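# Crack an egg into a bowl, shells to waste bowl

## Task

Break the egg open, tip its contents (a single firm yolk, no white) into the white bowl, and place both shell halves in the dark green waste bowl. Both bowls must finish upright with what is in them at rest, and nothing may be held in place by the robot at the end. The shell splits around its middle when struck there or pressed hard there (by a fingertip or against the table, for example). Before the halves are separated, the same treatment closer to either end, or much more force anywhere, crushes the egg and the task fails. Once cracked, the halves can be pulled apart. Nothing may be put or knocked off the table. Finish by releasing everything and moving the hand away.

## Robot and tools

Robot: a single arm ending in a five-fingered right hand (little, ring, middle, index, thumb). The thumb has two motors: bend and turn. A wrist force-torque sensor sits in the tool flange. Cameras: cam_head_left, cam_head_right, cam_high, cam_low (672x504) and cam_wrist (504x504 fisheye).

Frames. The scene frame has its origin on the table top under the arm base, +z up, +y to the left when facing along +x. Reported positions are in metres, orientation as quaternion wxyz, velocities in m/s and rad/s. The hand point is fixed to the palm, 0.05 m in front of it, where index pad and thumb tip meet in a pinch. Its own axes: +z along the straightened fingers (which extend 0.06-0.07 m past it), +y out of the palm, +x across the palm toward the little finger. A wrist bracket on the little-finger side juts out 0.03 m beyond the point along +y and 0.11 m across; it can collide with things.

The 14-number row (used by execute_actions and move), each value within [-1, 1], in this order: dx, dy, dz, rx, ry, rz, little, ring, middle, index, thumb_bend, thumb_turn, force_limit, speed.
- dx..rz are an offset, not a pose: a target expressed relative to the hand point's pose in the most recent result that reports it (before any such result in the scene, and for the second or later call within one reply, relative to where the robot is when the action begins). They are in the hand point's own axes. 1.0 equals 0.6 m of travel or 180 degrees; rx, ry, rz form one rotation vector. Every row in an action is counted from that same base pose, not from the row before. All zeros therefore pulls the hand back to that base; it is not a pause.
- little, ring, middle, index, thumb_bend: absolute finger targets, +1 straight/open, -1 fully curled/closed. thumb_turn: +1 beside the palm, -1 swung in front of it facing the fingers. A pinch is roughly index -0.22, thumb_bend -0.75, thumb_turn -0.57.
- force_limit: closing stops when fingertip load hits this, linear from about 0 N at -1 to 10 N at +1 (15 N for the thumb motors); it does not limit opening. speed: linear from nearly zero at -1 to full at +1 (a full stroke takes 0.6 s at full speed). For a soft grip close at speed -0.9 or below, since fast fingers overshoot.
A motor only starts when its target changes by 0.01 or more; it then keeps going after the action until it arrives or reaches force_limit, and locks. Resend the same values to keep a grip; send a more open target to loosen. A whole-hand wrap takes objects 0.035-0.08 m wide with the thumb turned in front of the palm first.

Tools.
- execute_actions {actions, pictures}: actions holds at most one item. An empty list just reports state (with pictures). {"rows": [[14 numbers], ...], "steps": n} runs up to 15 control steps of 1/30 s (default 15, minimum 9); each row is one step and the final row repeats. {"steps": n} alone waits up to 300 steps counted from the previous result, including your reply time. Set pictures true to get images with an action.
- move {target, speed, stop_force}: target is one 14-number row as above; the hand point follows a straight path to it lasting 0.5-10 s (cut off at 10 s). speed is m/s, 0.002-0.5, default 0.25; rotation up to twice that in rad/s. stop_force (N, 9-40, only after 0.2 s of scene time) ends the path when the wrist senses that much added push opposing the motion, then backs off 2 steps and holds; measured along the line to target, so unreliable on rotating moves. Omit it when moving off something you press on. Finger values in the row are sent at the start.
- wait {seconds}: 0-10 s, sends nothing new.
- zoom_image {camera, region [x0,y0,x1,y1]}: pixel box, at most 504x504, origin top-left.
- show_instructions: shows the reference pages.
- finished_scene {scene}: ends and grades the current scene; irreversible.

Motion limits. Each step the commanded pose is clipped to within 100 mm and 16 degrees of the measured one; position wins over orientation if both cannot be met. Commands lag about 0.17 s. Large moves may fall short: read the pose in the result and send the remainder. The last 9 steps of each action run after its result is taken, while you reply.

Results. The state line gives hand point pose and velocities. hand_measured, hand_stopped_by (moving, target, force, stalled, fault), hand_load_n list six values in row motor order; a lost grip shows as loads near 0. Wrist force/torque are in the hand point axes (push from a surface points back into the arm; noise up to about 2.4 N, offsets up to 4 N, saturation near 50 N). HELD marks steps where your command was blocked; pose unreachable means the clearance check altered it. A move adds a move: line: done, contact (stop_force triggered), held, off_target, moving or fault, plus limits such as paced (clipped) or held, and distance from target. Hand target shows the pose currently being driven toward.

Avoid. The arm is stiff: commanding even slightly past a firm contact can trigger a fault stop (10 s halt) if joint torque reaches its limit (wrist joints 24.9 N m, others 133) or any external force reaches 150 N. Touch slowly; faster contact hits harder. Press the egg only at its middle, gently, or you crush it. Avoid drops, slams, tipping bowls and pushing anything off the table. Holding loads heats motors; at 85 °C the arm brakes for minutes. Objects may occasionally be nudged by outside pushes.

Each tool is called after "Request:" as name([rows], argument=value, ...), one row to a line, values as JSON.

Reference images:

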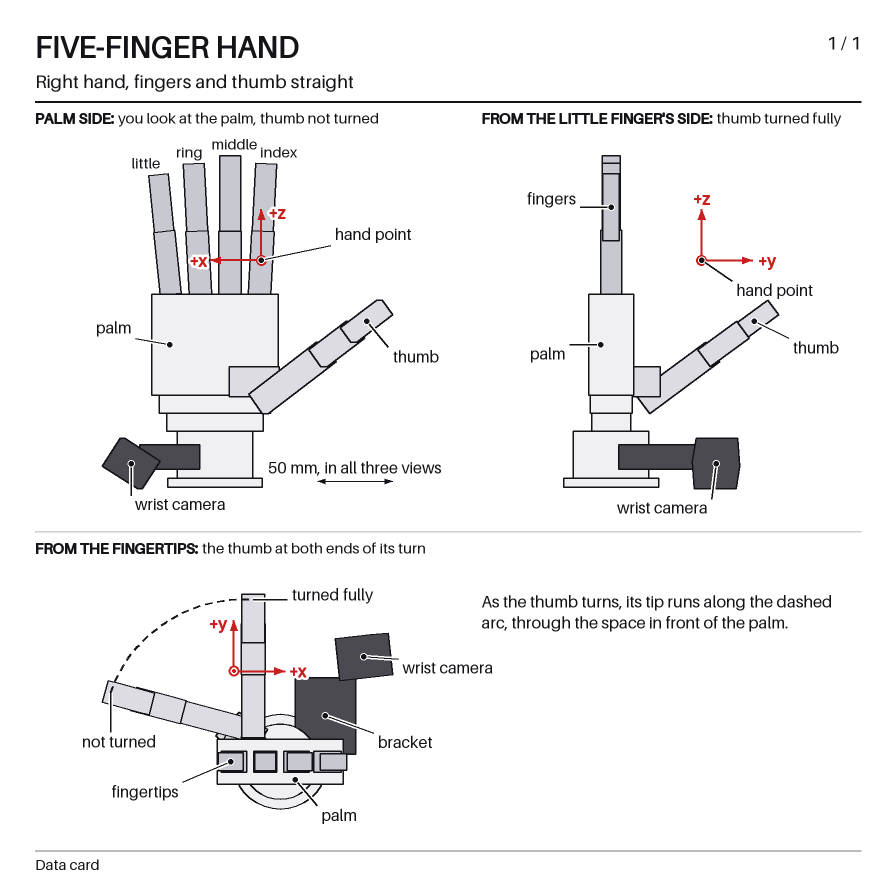

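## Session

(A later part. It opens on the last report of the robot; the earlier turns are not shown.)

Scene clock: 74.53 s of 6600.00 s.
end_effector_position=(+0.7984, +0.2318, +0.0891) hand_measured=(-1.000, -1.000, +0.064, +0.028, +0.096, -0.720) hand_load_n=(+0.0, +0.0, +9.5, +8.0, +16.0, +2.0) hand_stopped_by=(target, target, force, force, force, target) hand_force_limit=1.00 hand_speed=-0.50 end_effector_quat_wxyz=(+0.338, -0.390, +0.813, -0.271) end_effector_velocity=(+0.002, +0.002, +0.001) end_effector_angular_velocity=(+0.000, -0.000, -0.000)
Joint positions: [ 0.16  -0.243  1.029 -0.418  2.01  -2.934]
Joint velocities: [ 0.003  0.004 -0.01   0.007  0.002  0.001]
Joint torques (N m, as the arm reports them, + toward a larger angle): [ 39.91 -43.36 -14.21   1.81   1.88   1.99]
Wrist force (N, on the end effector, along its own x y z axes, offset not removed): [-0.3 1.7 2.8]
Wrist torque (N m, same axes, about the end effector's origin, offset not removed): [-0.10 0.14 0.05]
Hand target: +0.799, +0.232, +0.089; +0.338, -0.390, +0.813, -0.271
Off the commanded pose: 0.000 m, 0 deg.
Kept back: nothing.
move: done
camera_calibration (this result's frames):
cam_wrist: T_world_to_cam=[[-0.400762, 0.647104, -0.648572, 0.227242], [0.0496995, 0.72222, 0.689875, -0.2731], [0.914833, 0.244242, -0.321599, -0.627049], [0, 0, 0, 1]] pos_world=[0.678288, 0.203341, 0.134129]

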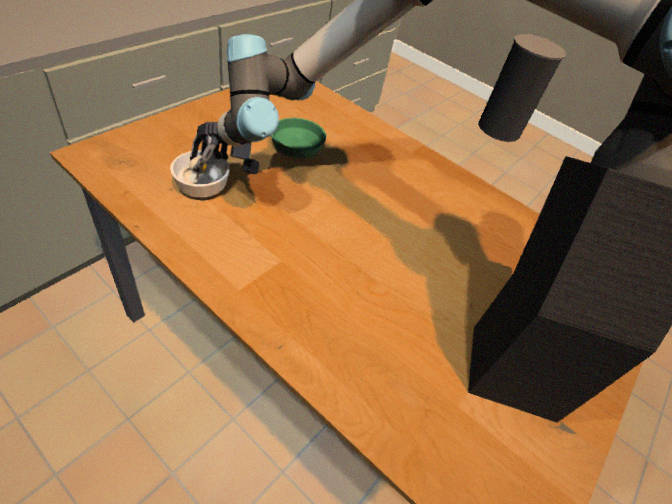

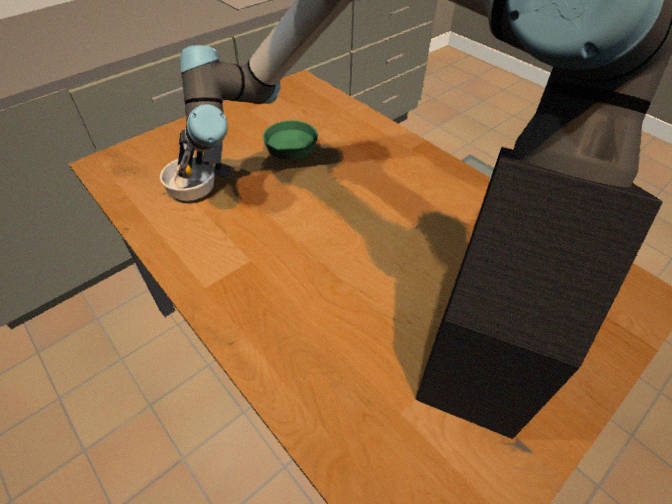

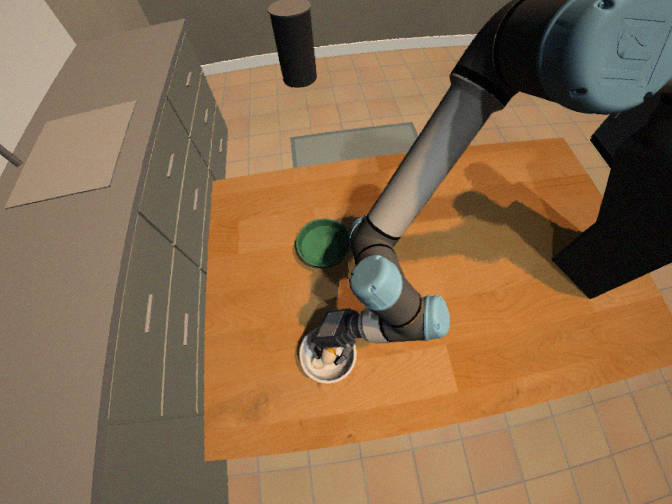

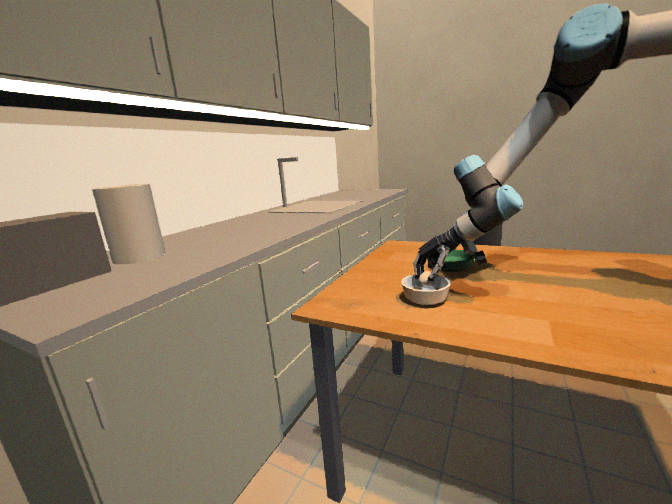

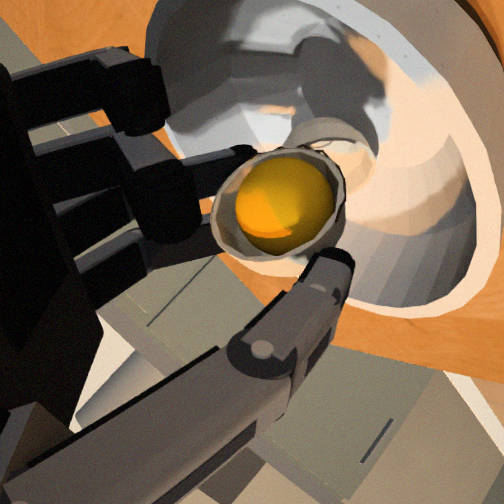

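Request:
move(target=[0.007,-0.022,-0.019,0,-0.075,0.082,-1,-1,-0.15,-0.1,-0.4,-0.72,1,-0.5], speed=0.08)

Request:
zoom_image(camera="cam_high", region=[285, 310, 385, 390])

Scene clock: 77.40 s of 6600.00 s.
end_effector_position=(+0.7938, +0.2231, +0.1040) hand_measured=(-1.000, -1.000, +0.064, +0.028, +0.096, -0.720) hand_load_n=(+0.0, +0.0, +9.5, +8.0, +16.0, +2.0) hand_stopped_by=(target, target, force, force, force, target) hand_force_limit=1.00 hand_speed=-0.50 end_effector_quat_wxyz=(+0.462, -0.312, +0.811, -0.178) end_effector_velocity=(+0.000, -0.001, +0.000) end_effector_angular_velocity=(+0.010, -0.007, -0.001)
Joint positions: [ 0.05  -0.318  1.246 -0.643  1.684 -2.733]
Joint velocities: [-0.004 -0.001  0.005 -0.009 -0.011  0.008]
Joint torques (N m, as the arm reports them, + toward a larger angle): [ 13.07 -53.63  -0.57  -1.    -3.08   1.56]
Wrist force (N, on the end effector, along its own x y z axes, offset not removed): [-0.9 3.8 -0.7]
Wrist torque (N m, same axes, about the end effector's origin, offset not removed): [0.61 0.05 -0.17]
Hand target: +0.794, +0.223, +0.104; +0.463, -0.311, +0.811, -0.178
Off the commanded pose: 0.000 m, 0 deg.
Kept back: nothing.
move: done
camera_calibration (this result's frames):
cam_wrist: T_world_to_cam=[[-0.304108, 0.818161, -0.487987, 0.109115], [-0.0903458, 0.48517, 0.86974, -0.13154], [0.948344, 0.308583, -0.0736268, -0.682688], [0, 0, 0, 1]] pos_world=[0.668721, 0.185211, 0.117388]

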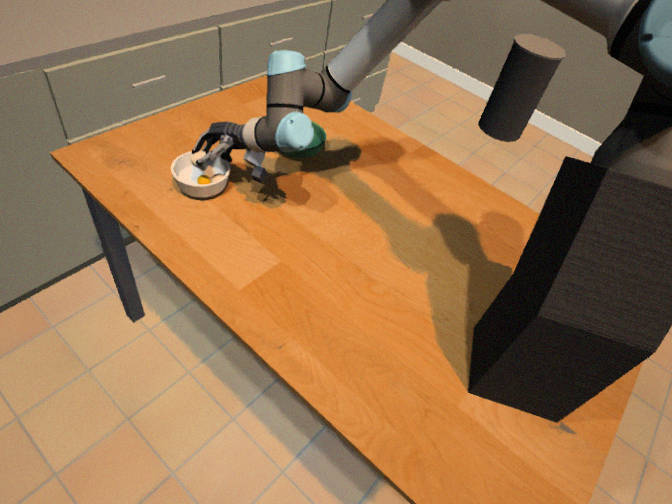

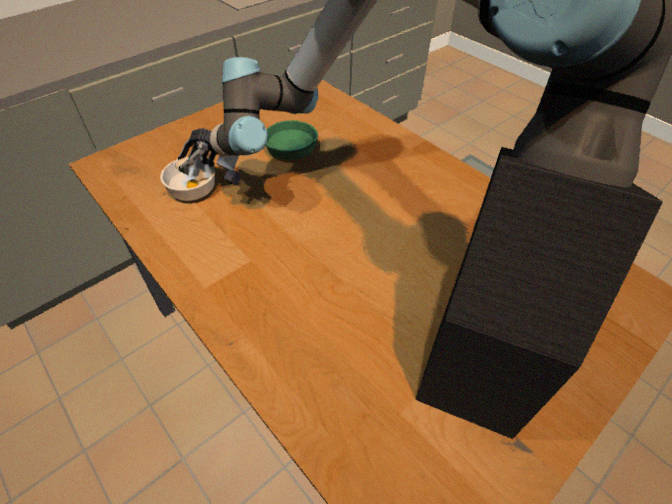

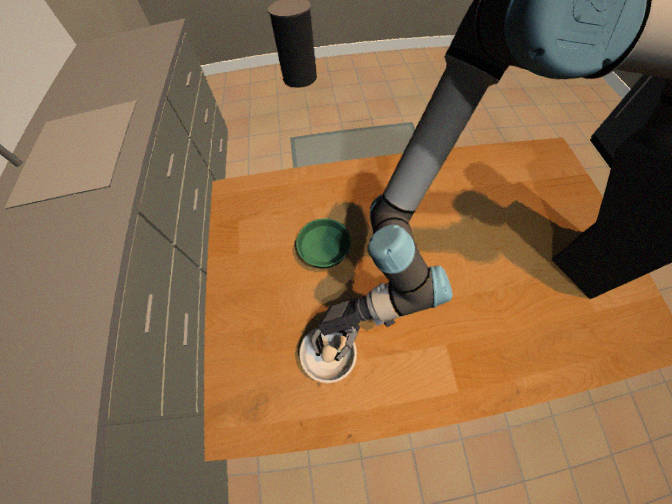

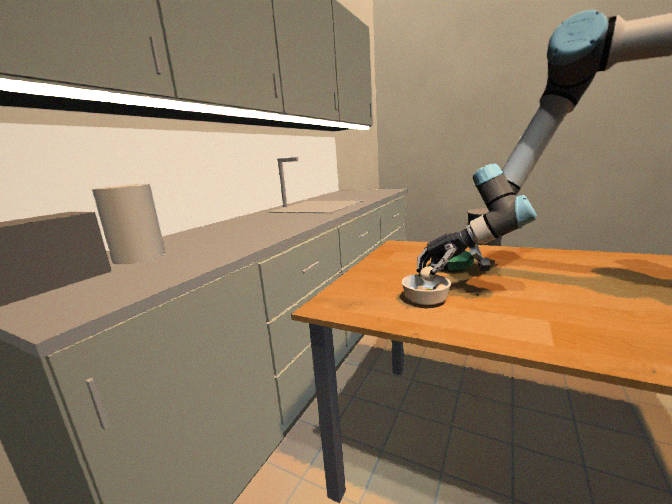

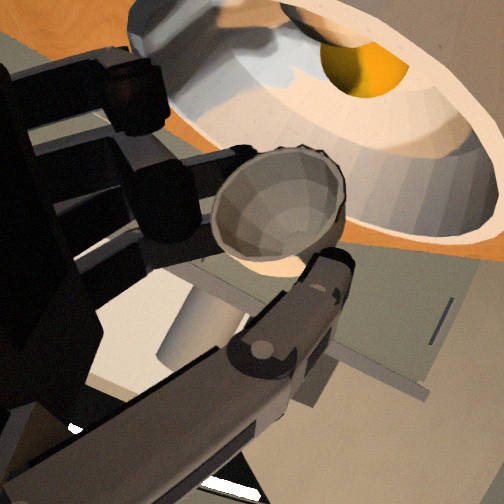

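Region (285, 310, 385, 390) of cam_high's 672x504 image, scaled by 5.040, with more detail than that image has; it fills the top 403 rows of this view, and the rest is white.

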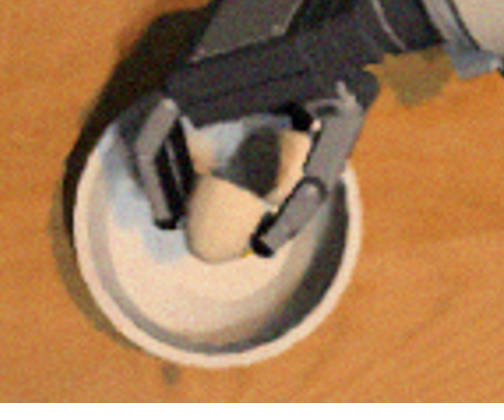

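Request:
execute_actions(actions=[])

Scene clock: 78.27 s of 6600.00 s.
end_effector_position=(+0.7938, +0.2231, +0.1041) hand_measured=(-1.000, -1.000, +0.064, +0.028, +0.096, -0.720) hand_load_n=(+0.0, +0.0, +9.5, +8.0, +16.0, +2.0) hand_stopped_by=(target, target, force, force, force, target) hand_force_limit=1.00 hand_speed=-0.50 end_effector_quat_wxyz=(+0.463, -0.311, +0.811, -0.178) end_effector_velocity=(+0.001, -0.001, +0.001) end_effector_angular_velocity=(-0.001, -0.001, -0.002)
Joint positions: [ 0.05  -0.318  1.246 -0.644  1.682 -2.732]
Joint velocities: [-0.    -0.001 -0.    -0.     0.001  0.   ]
Joint torques (N m, as the arm reports them, + toward a larger angle): [ 13.41 -55.07  -0.58  -1.03  -2.79   1.99]
Wrist force (N, on the end effector, along its own x y z axes, offset not removed): [-0.2 2.5 1.9]
Wrist torque (N m, same axes, about the end effector's origin, offset not removed): [0.16 -0.12 0.07]
Hand target: +0.794, +0.223, +0.104; +0.463, -0.311, +0.811, -0.178
Off the commanded pose: 0.000 m, 0 deg.
Kept back: nothing.
Steps of this call (steps 1 to 26: nothing new was sent). Readings (end_effector_position | what the end effector reports):
1: (+0.7938, +0.2231, +0.1040) | hand_measured=(-1.000, -1.000, +0.064, +0.028, +0.096, -0.720) hand_load_n=(+0.0, +0.0, +9.5, +8.0, +16.0, +2.0) hand_stopped_by=(target, target, force, force, force, target) hand_force_limit=1.00 hand_speed=-0.50
2: (+0.7938, +0.2231, +0.1040) | hand_measured=(-1.000, -1.000, +0.064, +0.028, +0.096, -0.720) hand_load_n=(+0.0, +0.0, +9.5, +8.0, +16.0, +2.0) hand_stopped_by=(target, target, force, force, force, target) hand_force_limit=1.00 hand_speed=-0.50
4: (+0.7938, +0.2231, +0.1040) | hand_measured=(-1.000, -1.000, +0.064, +0.028, +0.096, -0.720) hand_load_n=(+0.0, +0.0, +9.5, +8.0, +16.0, +2.0) hand_stopped_by=(target, target, force, force, force, target) hand_force_limit=1.00 hand_speed=-0.50
8: (+0.7938, +0.2231, +0.1041) | hand_measured=(-1.000, -1.000, +0.064, +0.028, +0.096, -0.720) hand_load_n=(+0.0, +0.0, +9.5, +8.0, +16.0, +2.0) hand_stopped_by=(target, target, force, force, force, target) hand_force_limit=1.00 hand_speed=-0.50
26: the state above
camera_calibration (this result's frames):
cam_wrist: T_world_to_cam=[[-0.303754, 0.818733, -0.487248, 0.108676], [-0.0910225, 0.484135, 0.870246, -0.130847], [0.948393, 0.308691, -0.0725346, -0.682834], [0, 0, 0, 1]] pos_world=[0.668695, 0.185156, 0.117292]

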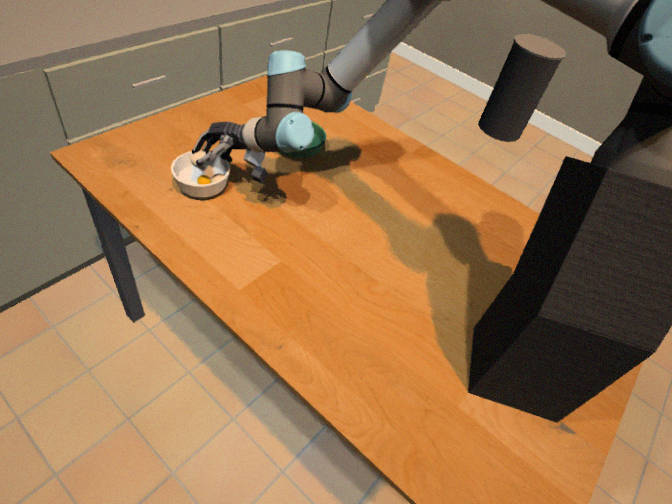

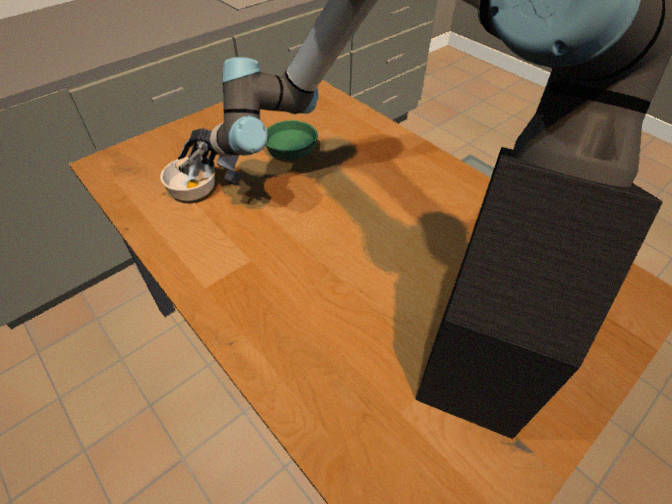

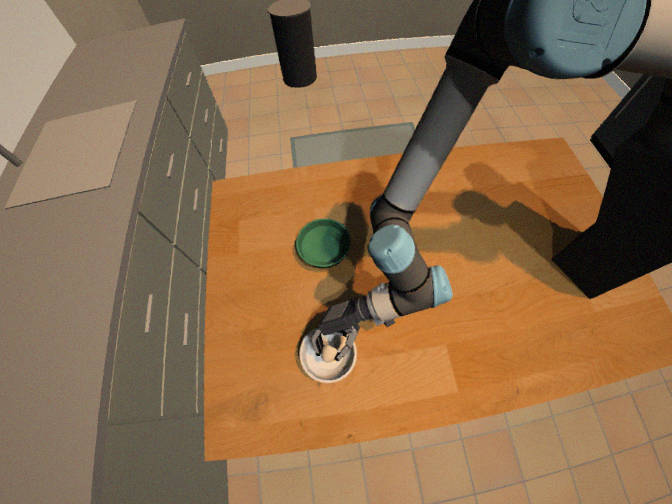

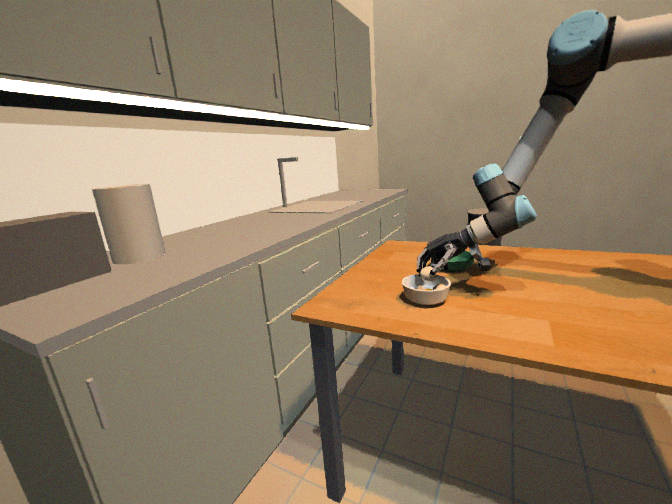

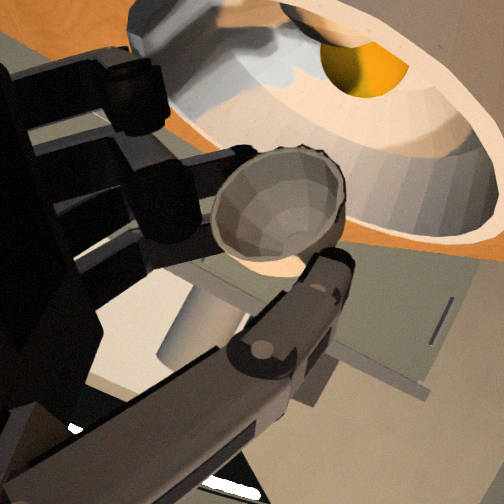

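Request:
move(target=[-0.032,-0.029,-0.026,0,0.15,-0.164,-1,-1,-0.15,-0.1,-0.4,-0.72,1,-0.5], speed=0.2)

Scene clock: 80.77 s of 6600.00 s.
end_effector_position=(+0.7934, +0.2231, +0.1343) hand_measured=(-1.000, -1.000, +0.064, +0.028, +0.096, -0.720) hand_load_n=(+0.0, +0.0, +9.5, +8.0, +16.0, +2.0) hand_stopped_by=(target, target, force, force, force, target) hand_force_limit=1.00 hand_speed=-0.50 end_effector_quat_wxyz=(+0.204, -0.456, +0.790, -0.355) end_effector_velocity=(+0.001, +0.000, +0.001) end_effector_angular_velocity=(-0.009, +0.008, -0.001)
Joint positions: [ 0.273 -0.216  0.827 -0.181  2.347 -3.12 ]
Joint velocities: [ 0.003  0.009 -0.022  0.019  0.012 -0.003]
Joint torques (N m, as the arm reports them, + toward a larger angle): [ 42.04 -46.72 -16.29   1.91   2.17  -1.29]
Wrist force (N, on the end effector, along its own x y z axes, offset not removed): [5.8 1.5 1.1]
Wrist torque (N m, same axes, about the end effector's origin, offset not removed): [0.09 -0.65 0.33]
Hand target: +0.793, +0.223, +0.134; +0.203, -0.456, +0.790, -0.355
Off the commanded pose: 0.000 m, 0 deg.
Kept back: nothing.
move: done
camera_calibration (this result's frames):
cam_wrist: T_world_to_cam=[[-0.519695, 0.439201, -0.732816, 0.412272], [0.151411, 0.891515, 0.426937, -0.38086], [0.840828, 0.11092, -0.529816, -0.489359], [0, 0, 0, 1]] pos_world=[0.683389, 0.212752, 0.205453]

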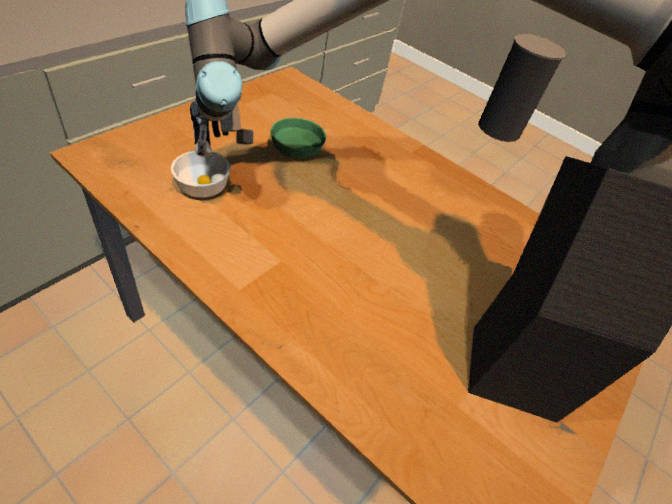

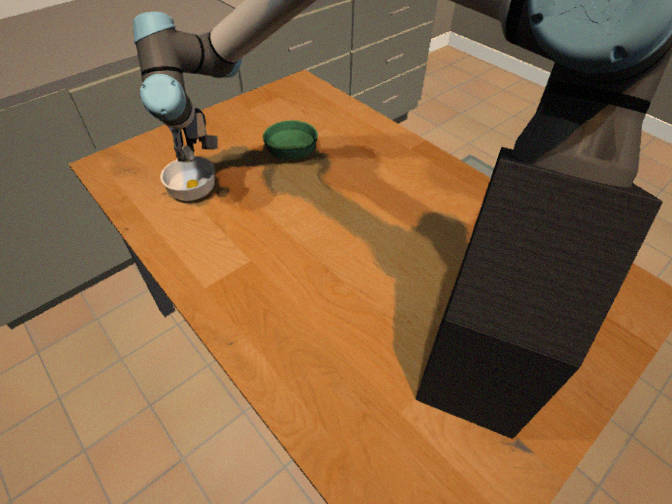

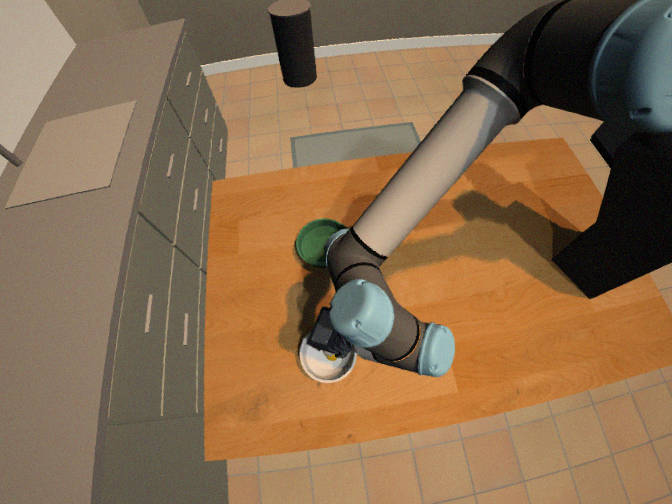

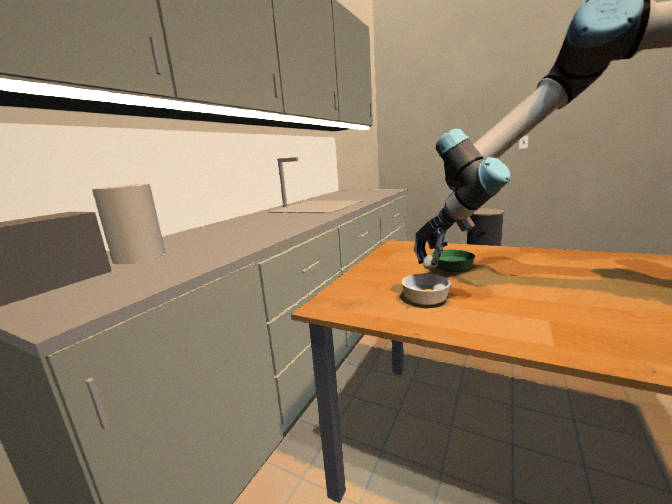

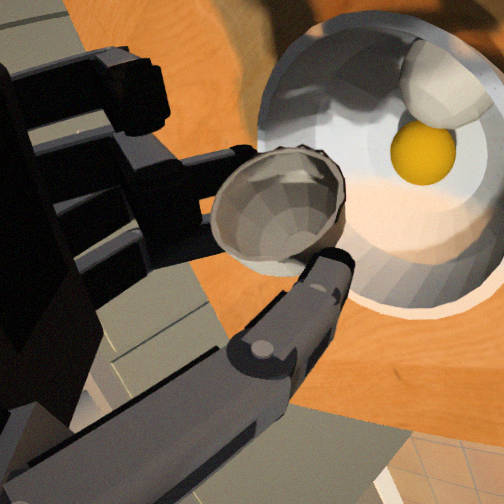

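Request:
move(target=[0.46,-0.111,0.186,0,0,0,-1,-1,-0.15,-0.1,-0.4,-0.72,1,-0.5])

Request:
move(target=[0,0.056,0.05,0,0,0,-1,-1,-0.15,-0.1,-0.4,-0.72,1,-0.5], speed=0.06)

Scene clock: 83.03 s of 6600.00 s.
end_effector_position=(+0.7660, -0.0797, +0.1103) hand_measured=(-1.000, -1.000, +0.064, +0.028, +0.096, -0.720) hand_load_n=(+0.0, +0.0, +9.5, +8.0, +16.0, +2.0) hand_stopped_by=(target, target, force, force, force, target) hand_force_limit=1.00 hand_speed=-0.50 end_effector_quat_wxyz=(+0.203, -0.456, +0.790, -0.355) end_effector_velocity=(-0.000, -0.002, -0.001) end_effector_angular_velocity=(+0.001, +0.000, +0.002)
Joint positions: [-0.167 -0.578  1.3   -0.398  1.937 -3.311]
Joint velocities: [-0.004 -0.001  0.001  0.001 -0.006 -0.002]
Joint torques (N m, as the arm reports them, + toward a larger angle): [  9.36 -57.07  -1.79   2.03  -2.4   -1.41]
Wrist force (N, on the end effector, along its own x y z axes, offset not removed): [-1.9 2.9 3.8]
Wrist torque (N m, same axes, about the end effector's origin, offset not removed): [0.27 0.47 0.16]
Hand target: +0.766, -0.080, +0.110; +0.203, -0.456, +0.790, -0.355
Off the commanded pose: 0.001 m, 0 deg.
Kept back: nothing.
move: done
camera_calibration (this result's frames):
cam_wrist: T_world_to_cam=[[-0.519925, 0.438918, -0.732823, 0.513538], [0.151463, 0.891669, 0.426597, -0.0965692], [0.840677, 0.110803, -0.53008, -0.445329], [0, 0, 0, 1]] pos_world=[0.656006, -0.0899494, 0.181468]

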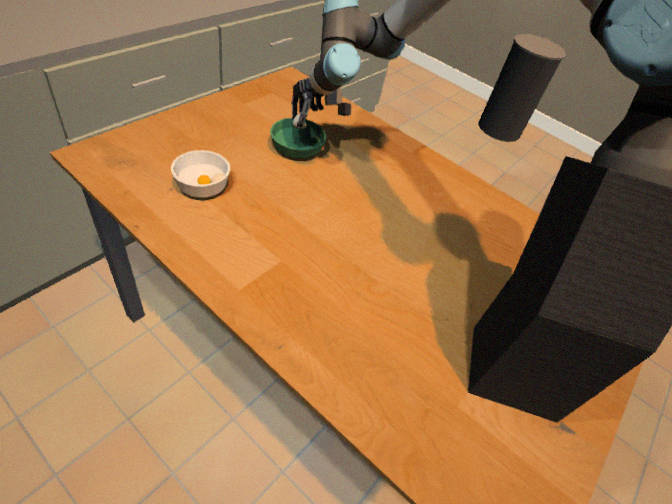

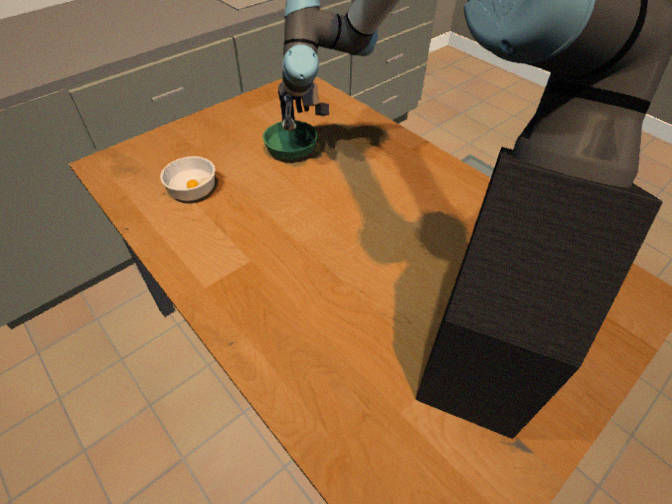

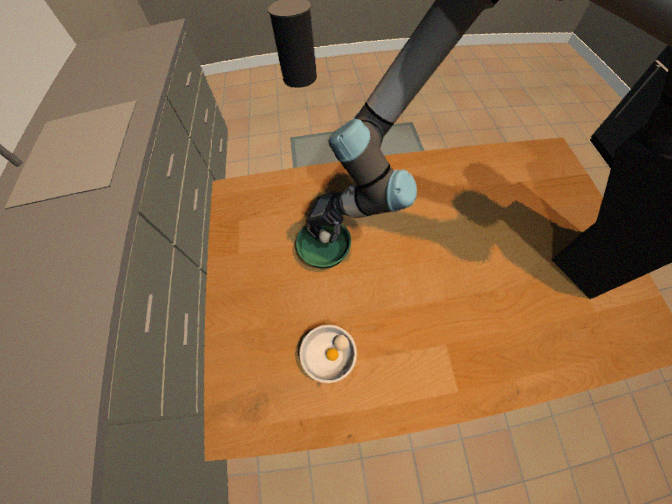

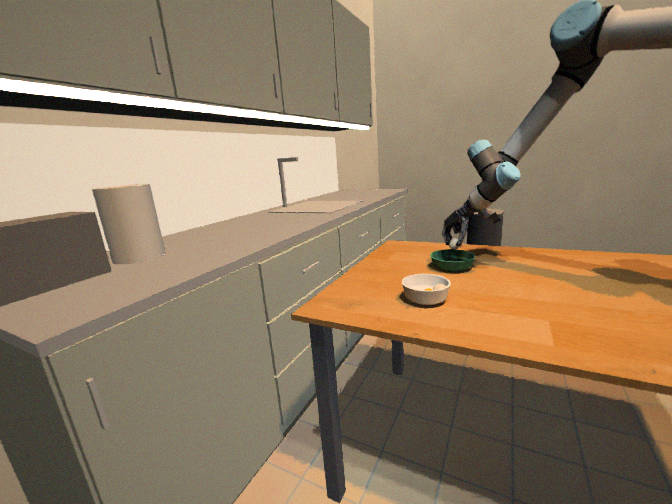

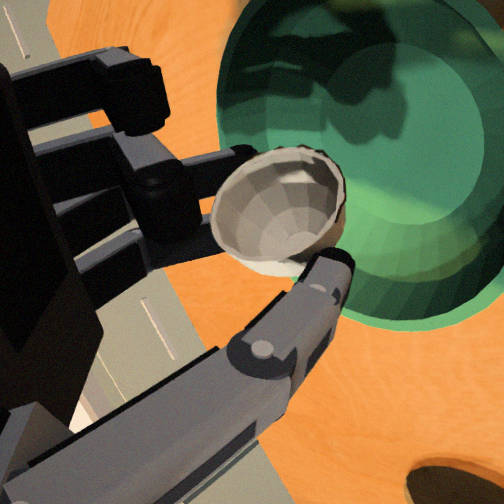

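Scene clock: 84.23 s of 6600.00 s.
end_effector_position=(+0.7659, -0.0797, +0.0654) hand_measured=(-1.000, -1.000, +0.064, +0.028, +0.096, -0.720) hand_load_n=(+0.0, +0.0, +9.5, +8.0, +16.0, +2.0) hand_stopped_by=(target, target, force, force, force, target) hand_force_limit=1.00 hand_speed=-0.50 end_effector_quat_wxyz=(+0.203, -0.456, +0.790, -0.355) end_effector_velocity=(-0.000, -0.000, -0.002) end_effector_angular_velocity=(-0.000, +0.001, -0.000)
Joint positions: [-0.193 -0.493  1.245 -0.43   1.913 -3.32 ]
Joint velocities: [-0.001  0.004 -0.003 -0.    -0.    -0.   ]
Joint torques (N m, as the arm reports them, + toward a larger angle): [ 10.71 -40.81 -12.74  -0.32  -2.22  -1.45]
Wrist force (N, on the end effector, along its own x y z axes, offset not removed): [0.1 -1.2 -2.9]
Wrist torque (N m, same axes, about the end effector's origin, offset not removed): [-0.03 0.29 0.29]
Hand target: +0.766, -0.080, +0.065; +0.203, -0.456, +0.790, -0.355
Off the commanded pose: 0.000 m, 0 deg.
Kept back: nothing.
move: done
camera_calibration (this result's frames):
cam_wrist: T_world_to_cam=[[-0.519933, 0.438899, -0.732829, 0.48069], [0.151454, 0.891679, 0.42658, -0.0773557], [0.840673, 0.110803, -0.530086, -0.469029], [0, 0, 0, 1]] pos_world=[0.655942, -0.0900278, 0.136636]

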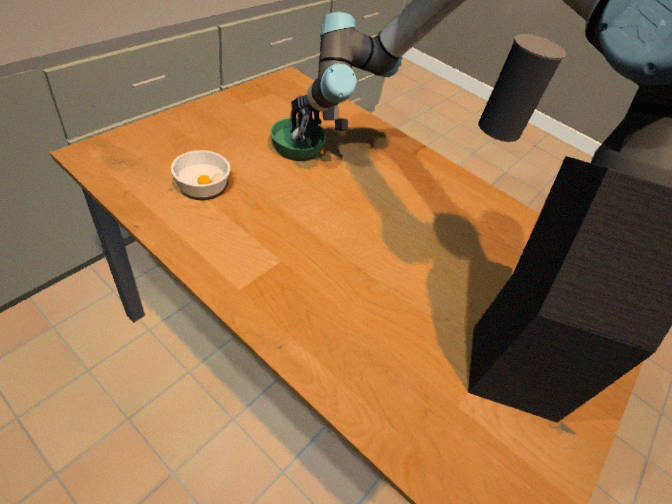

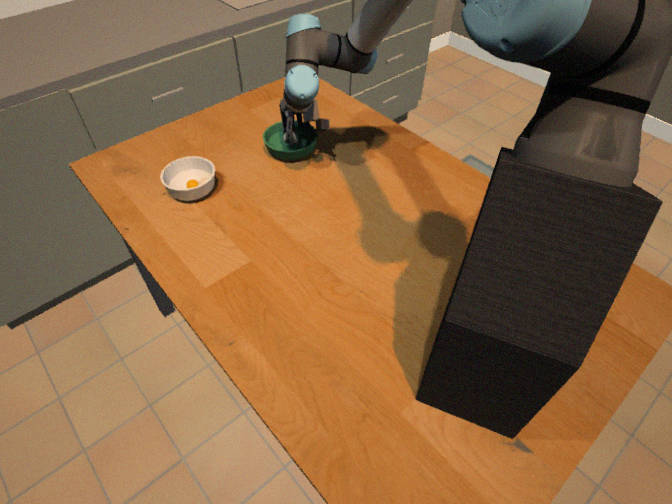

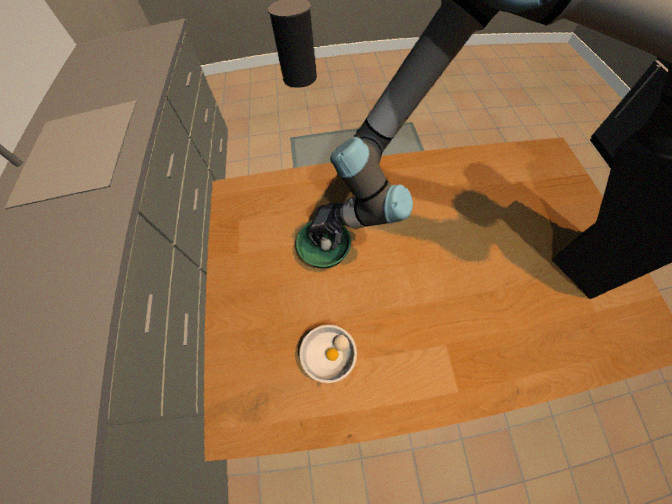

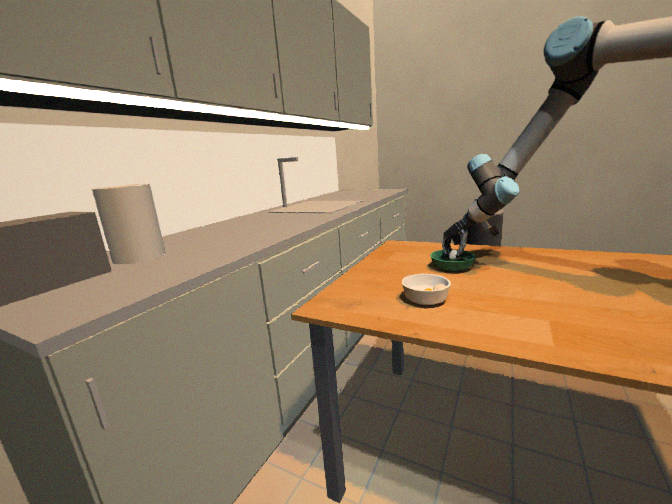

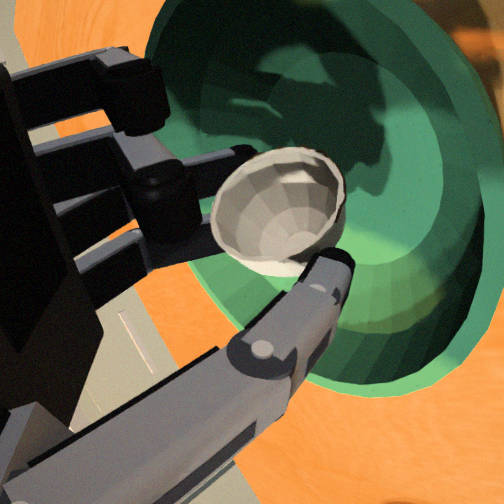

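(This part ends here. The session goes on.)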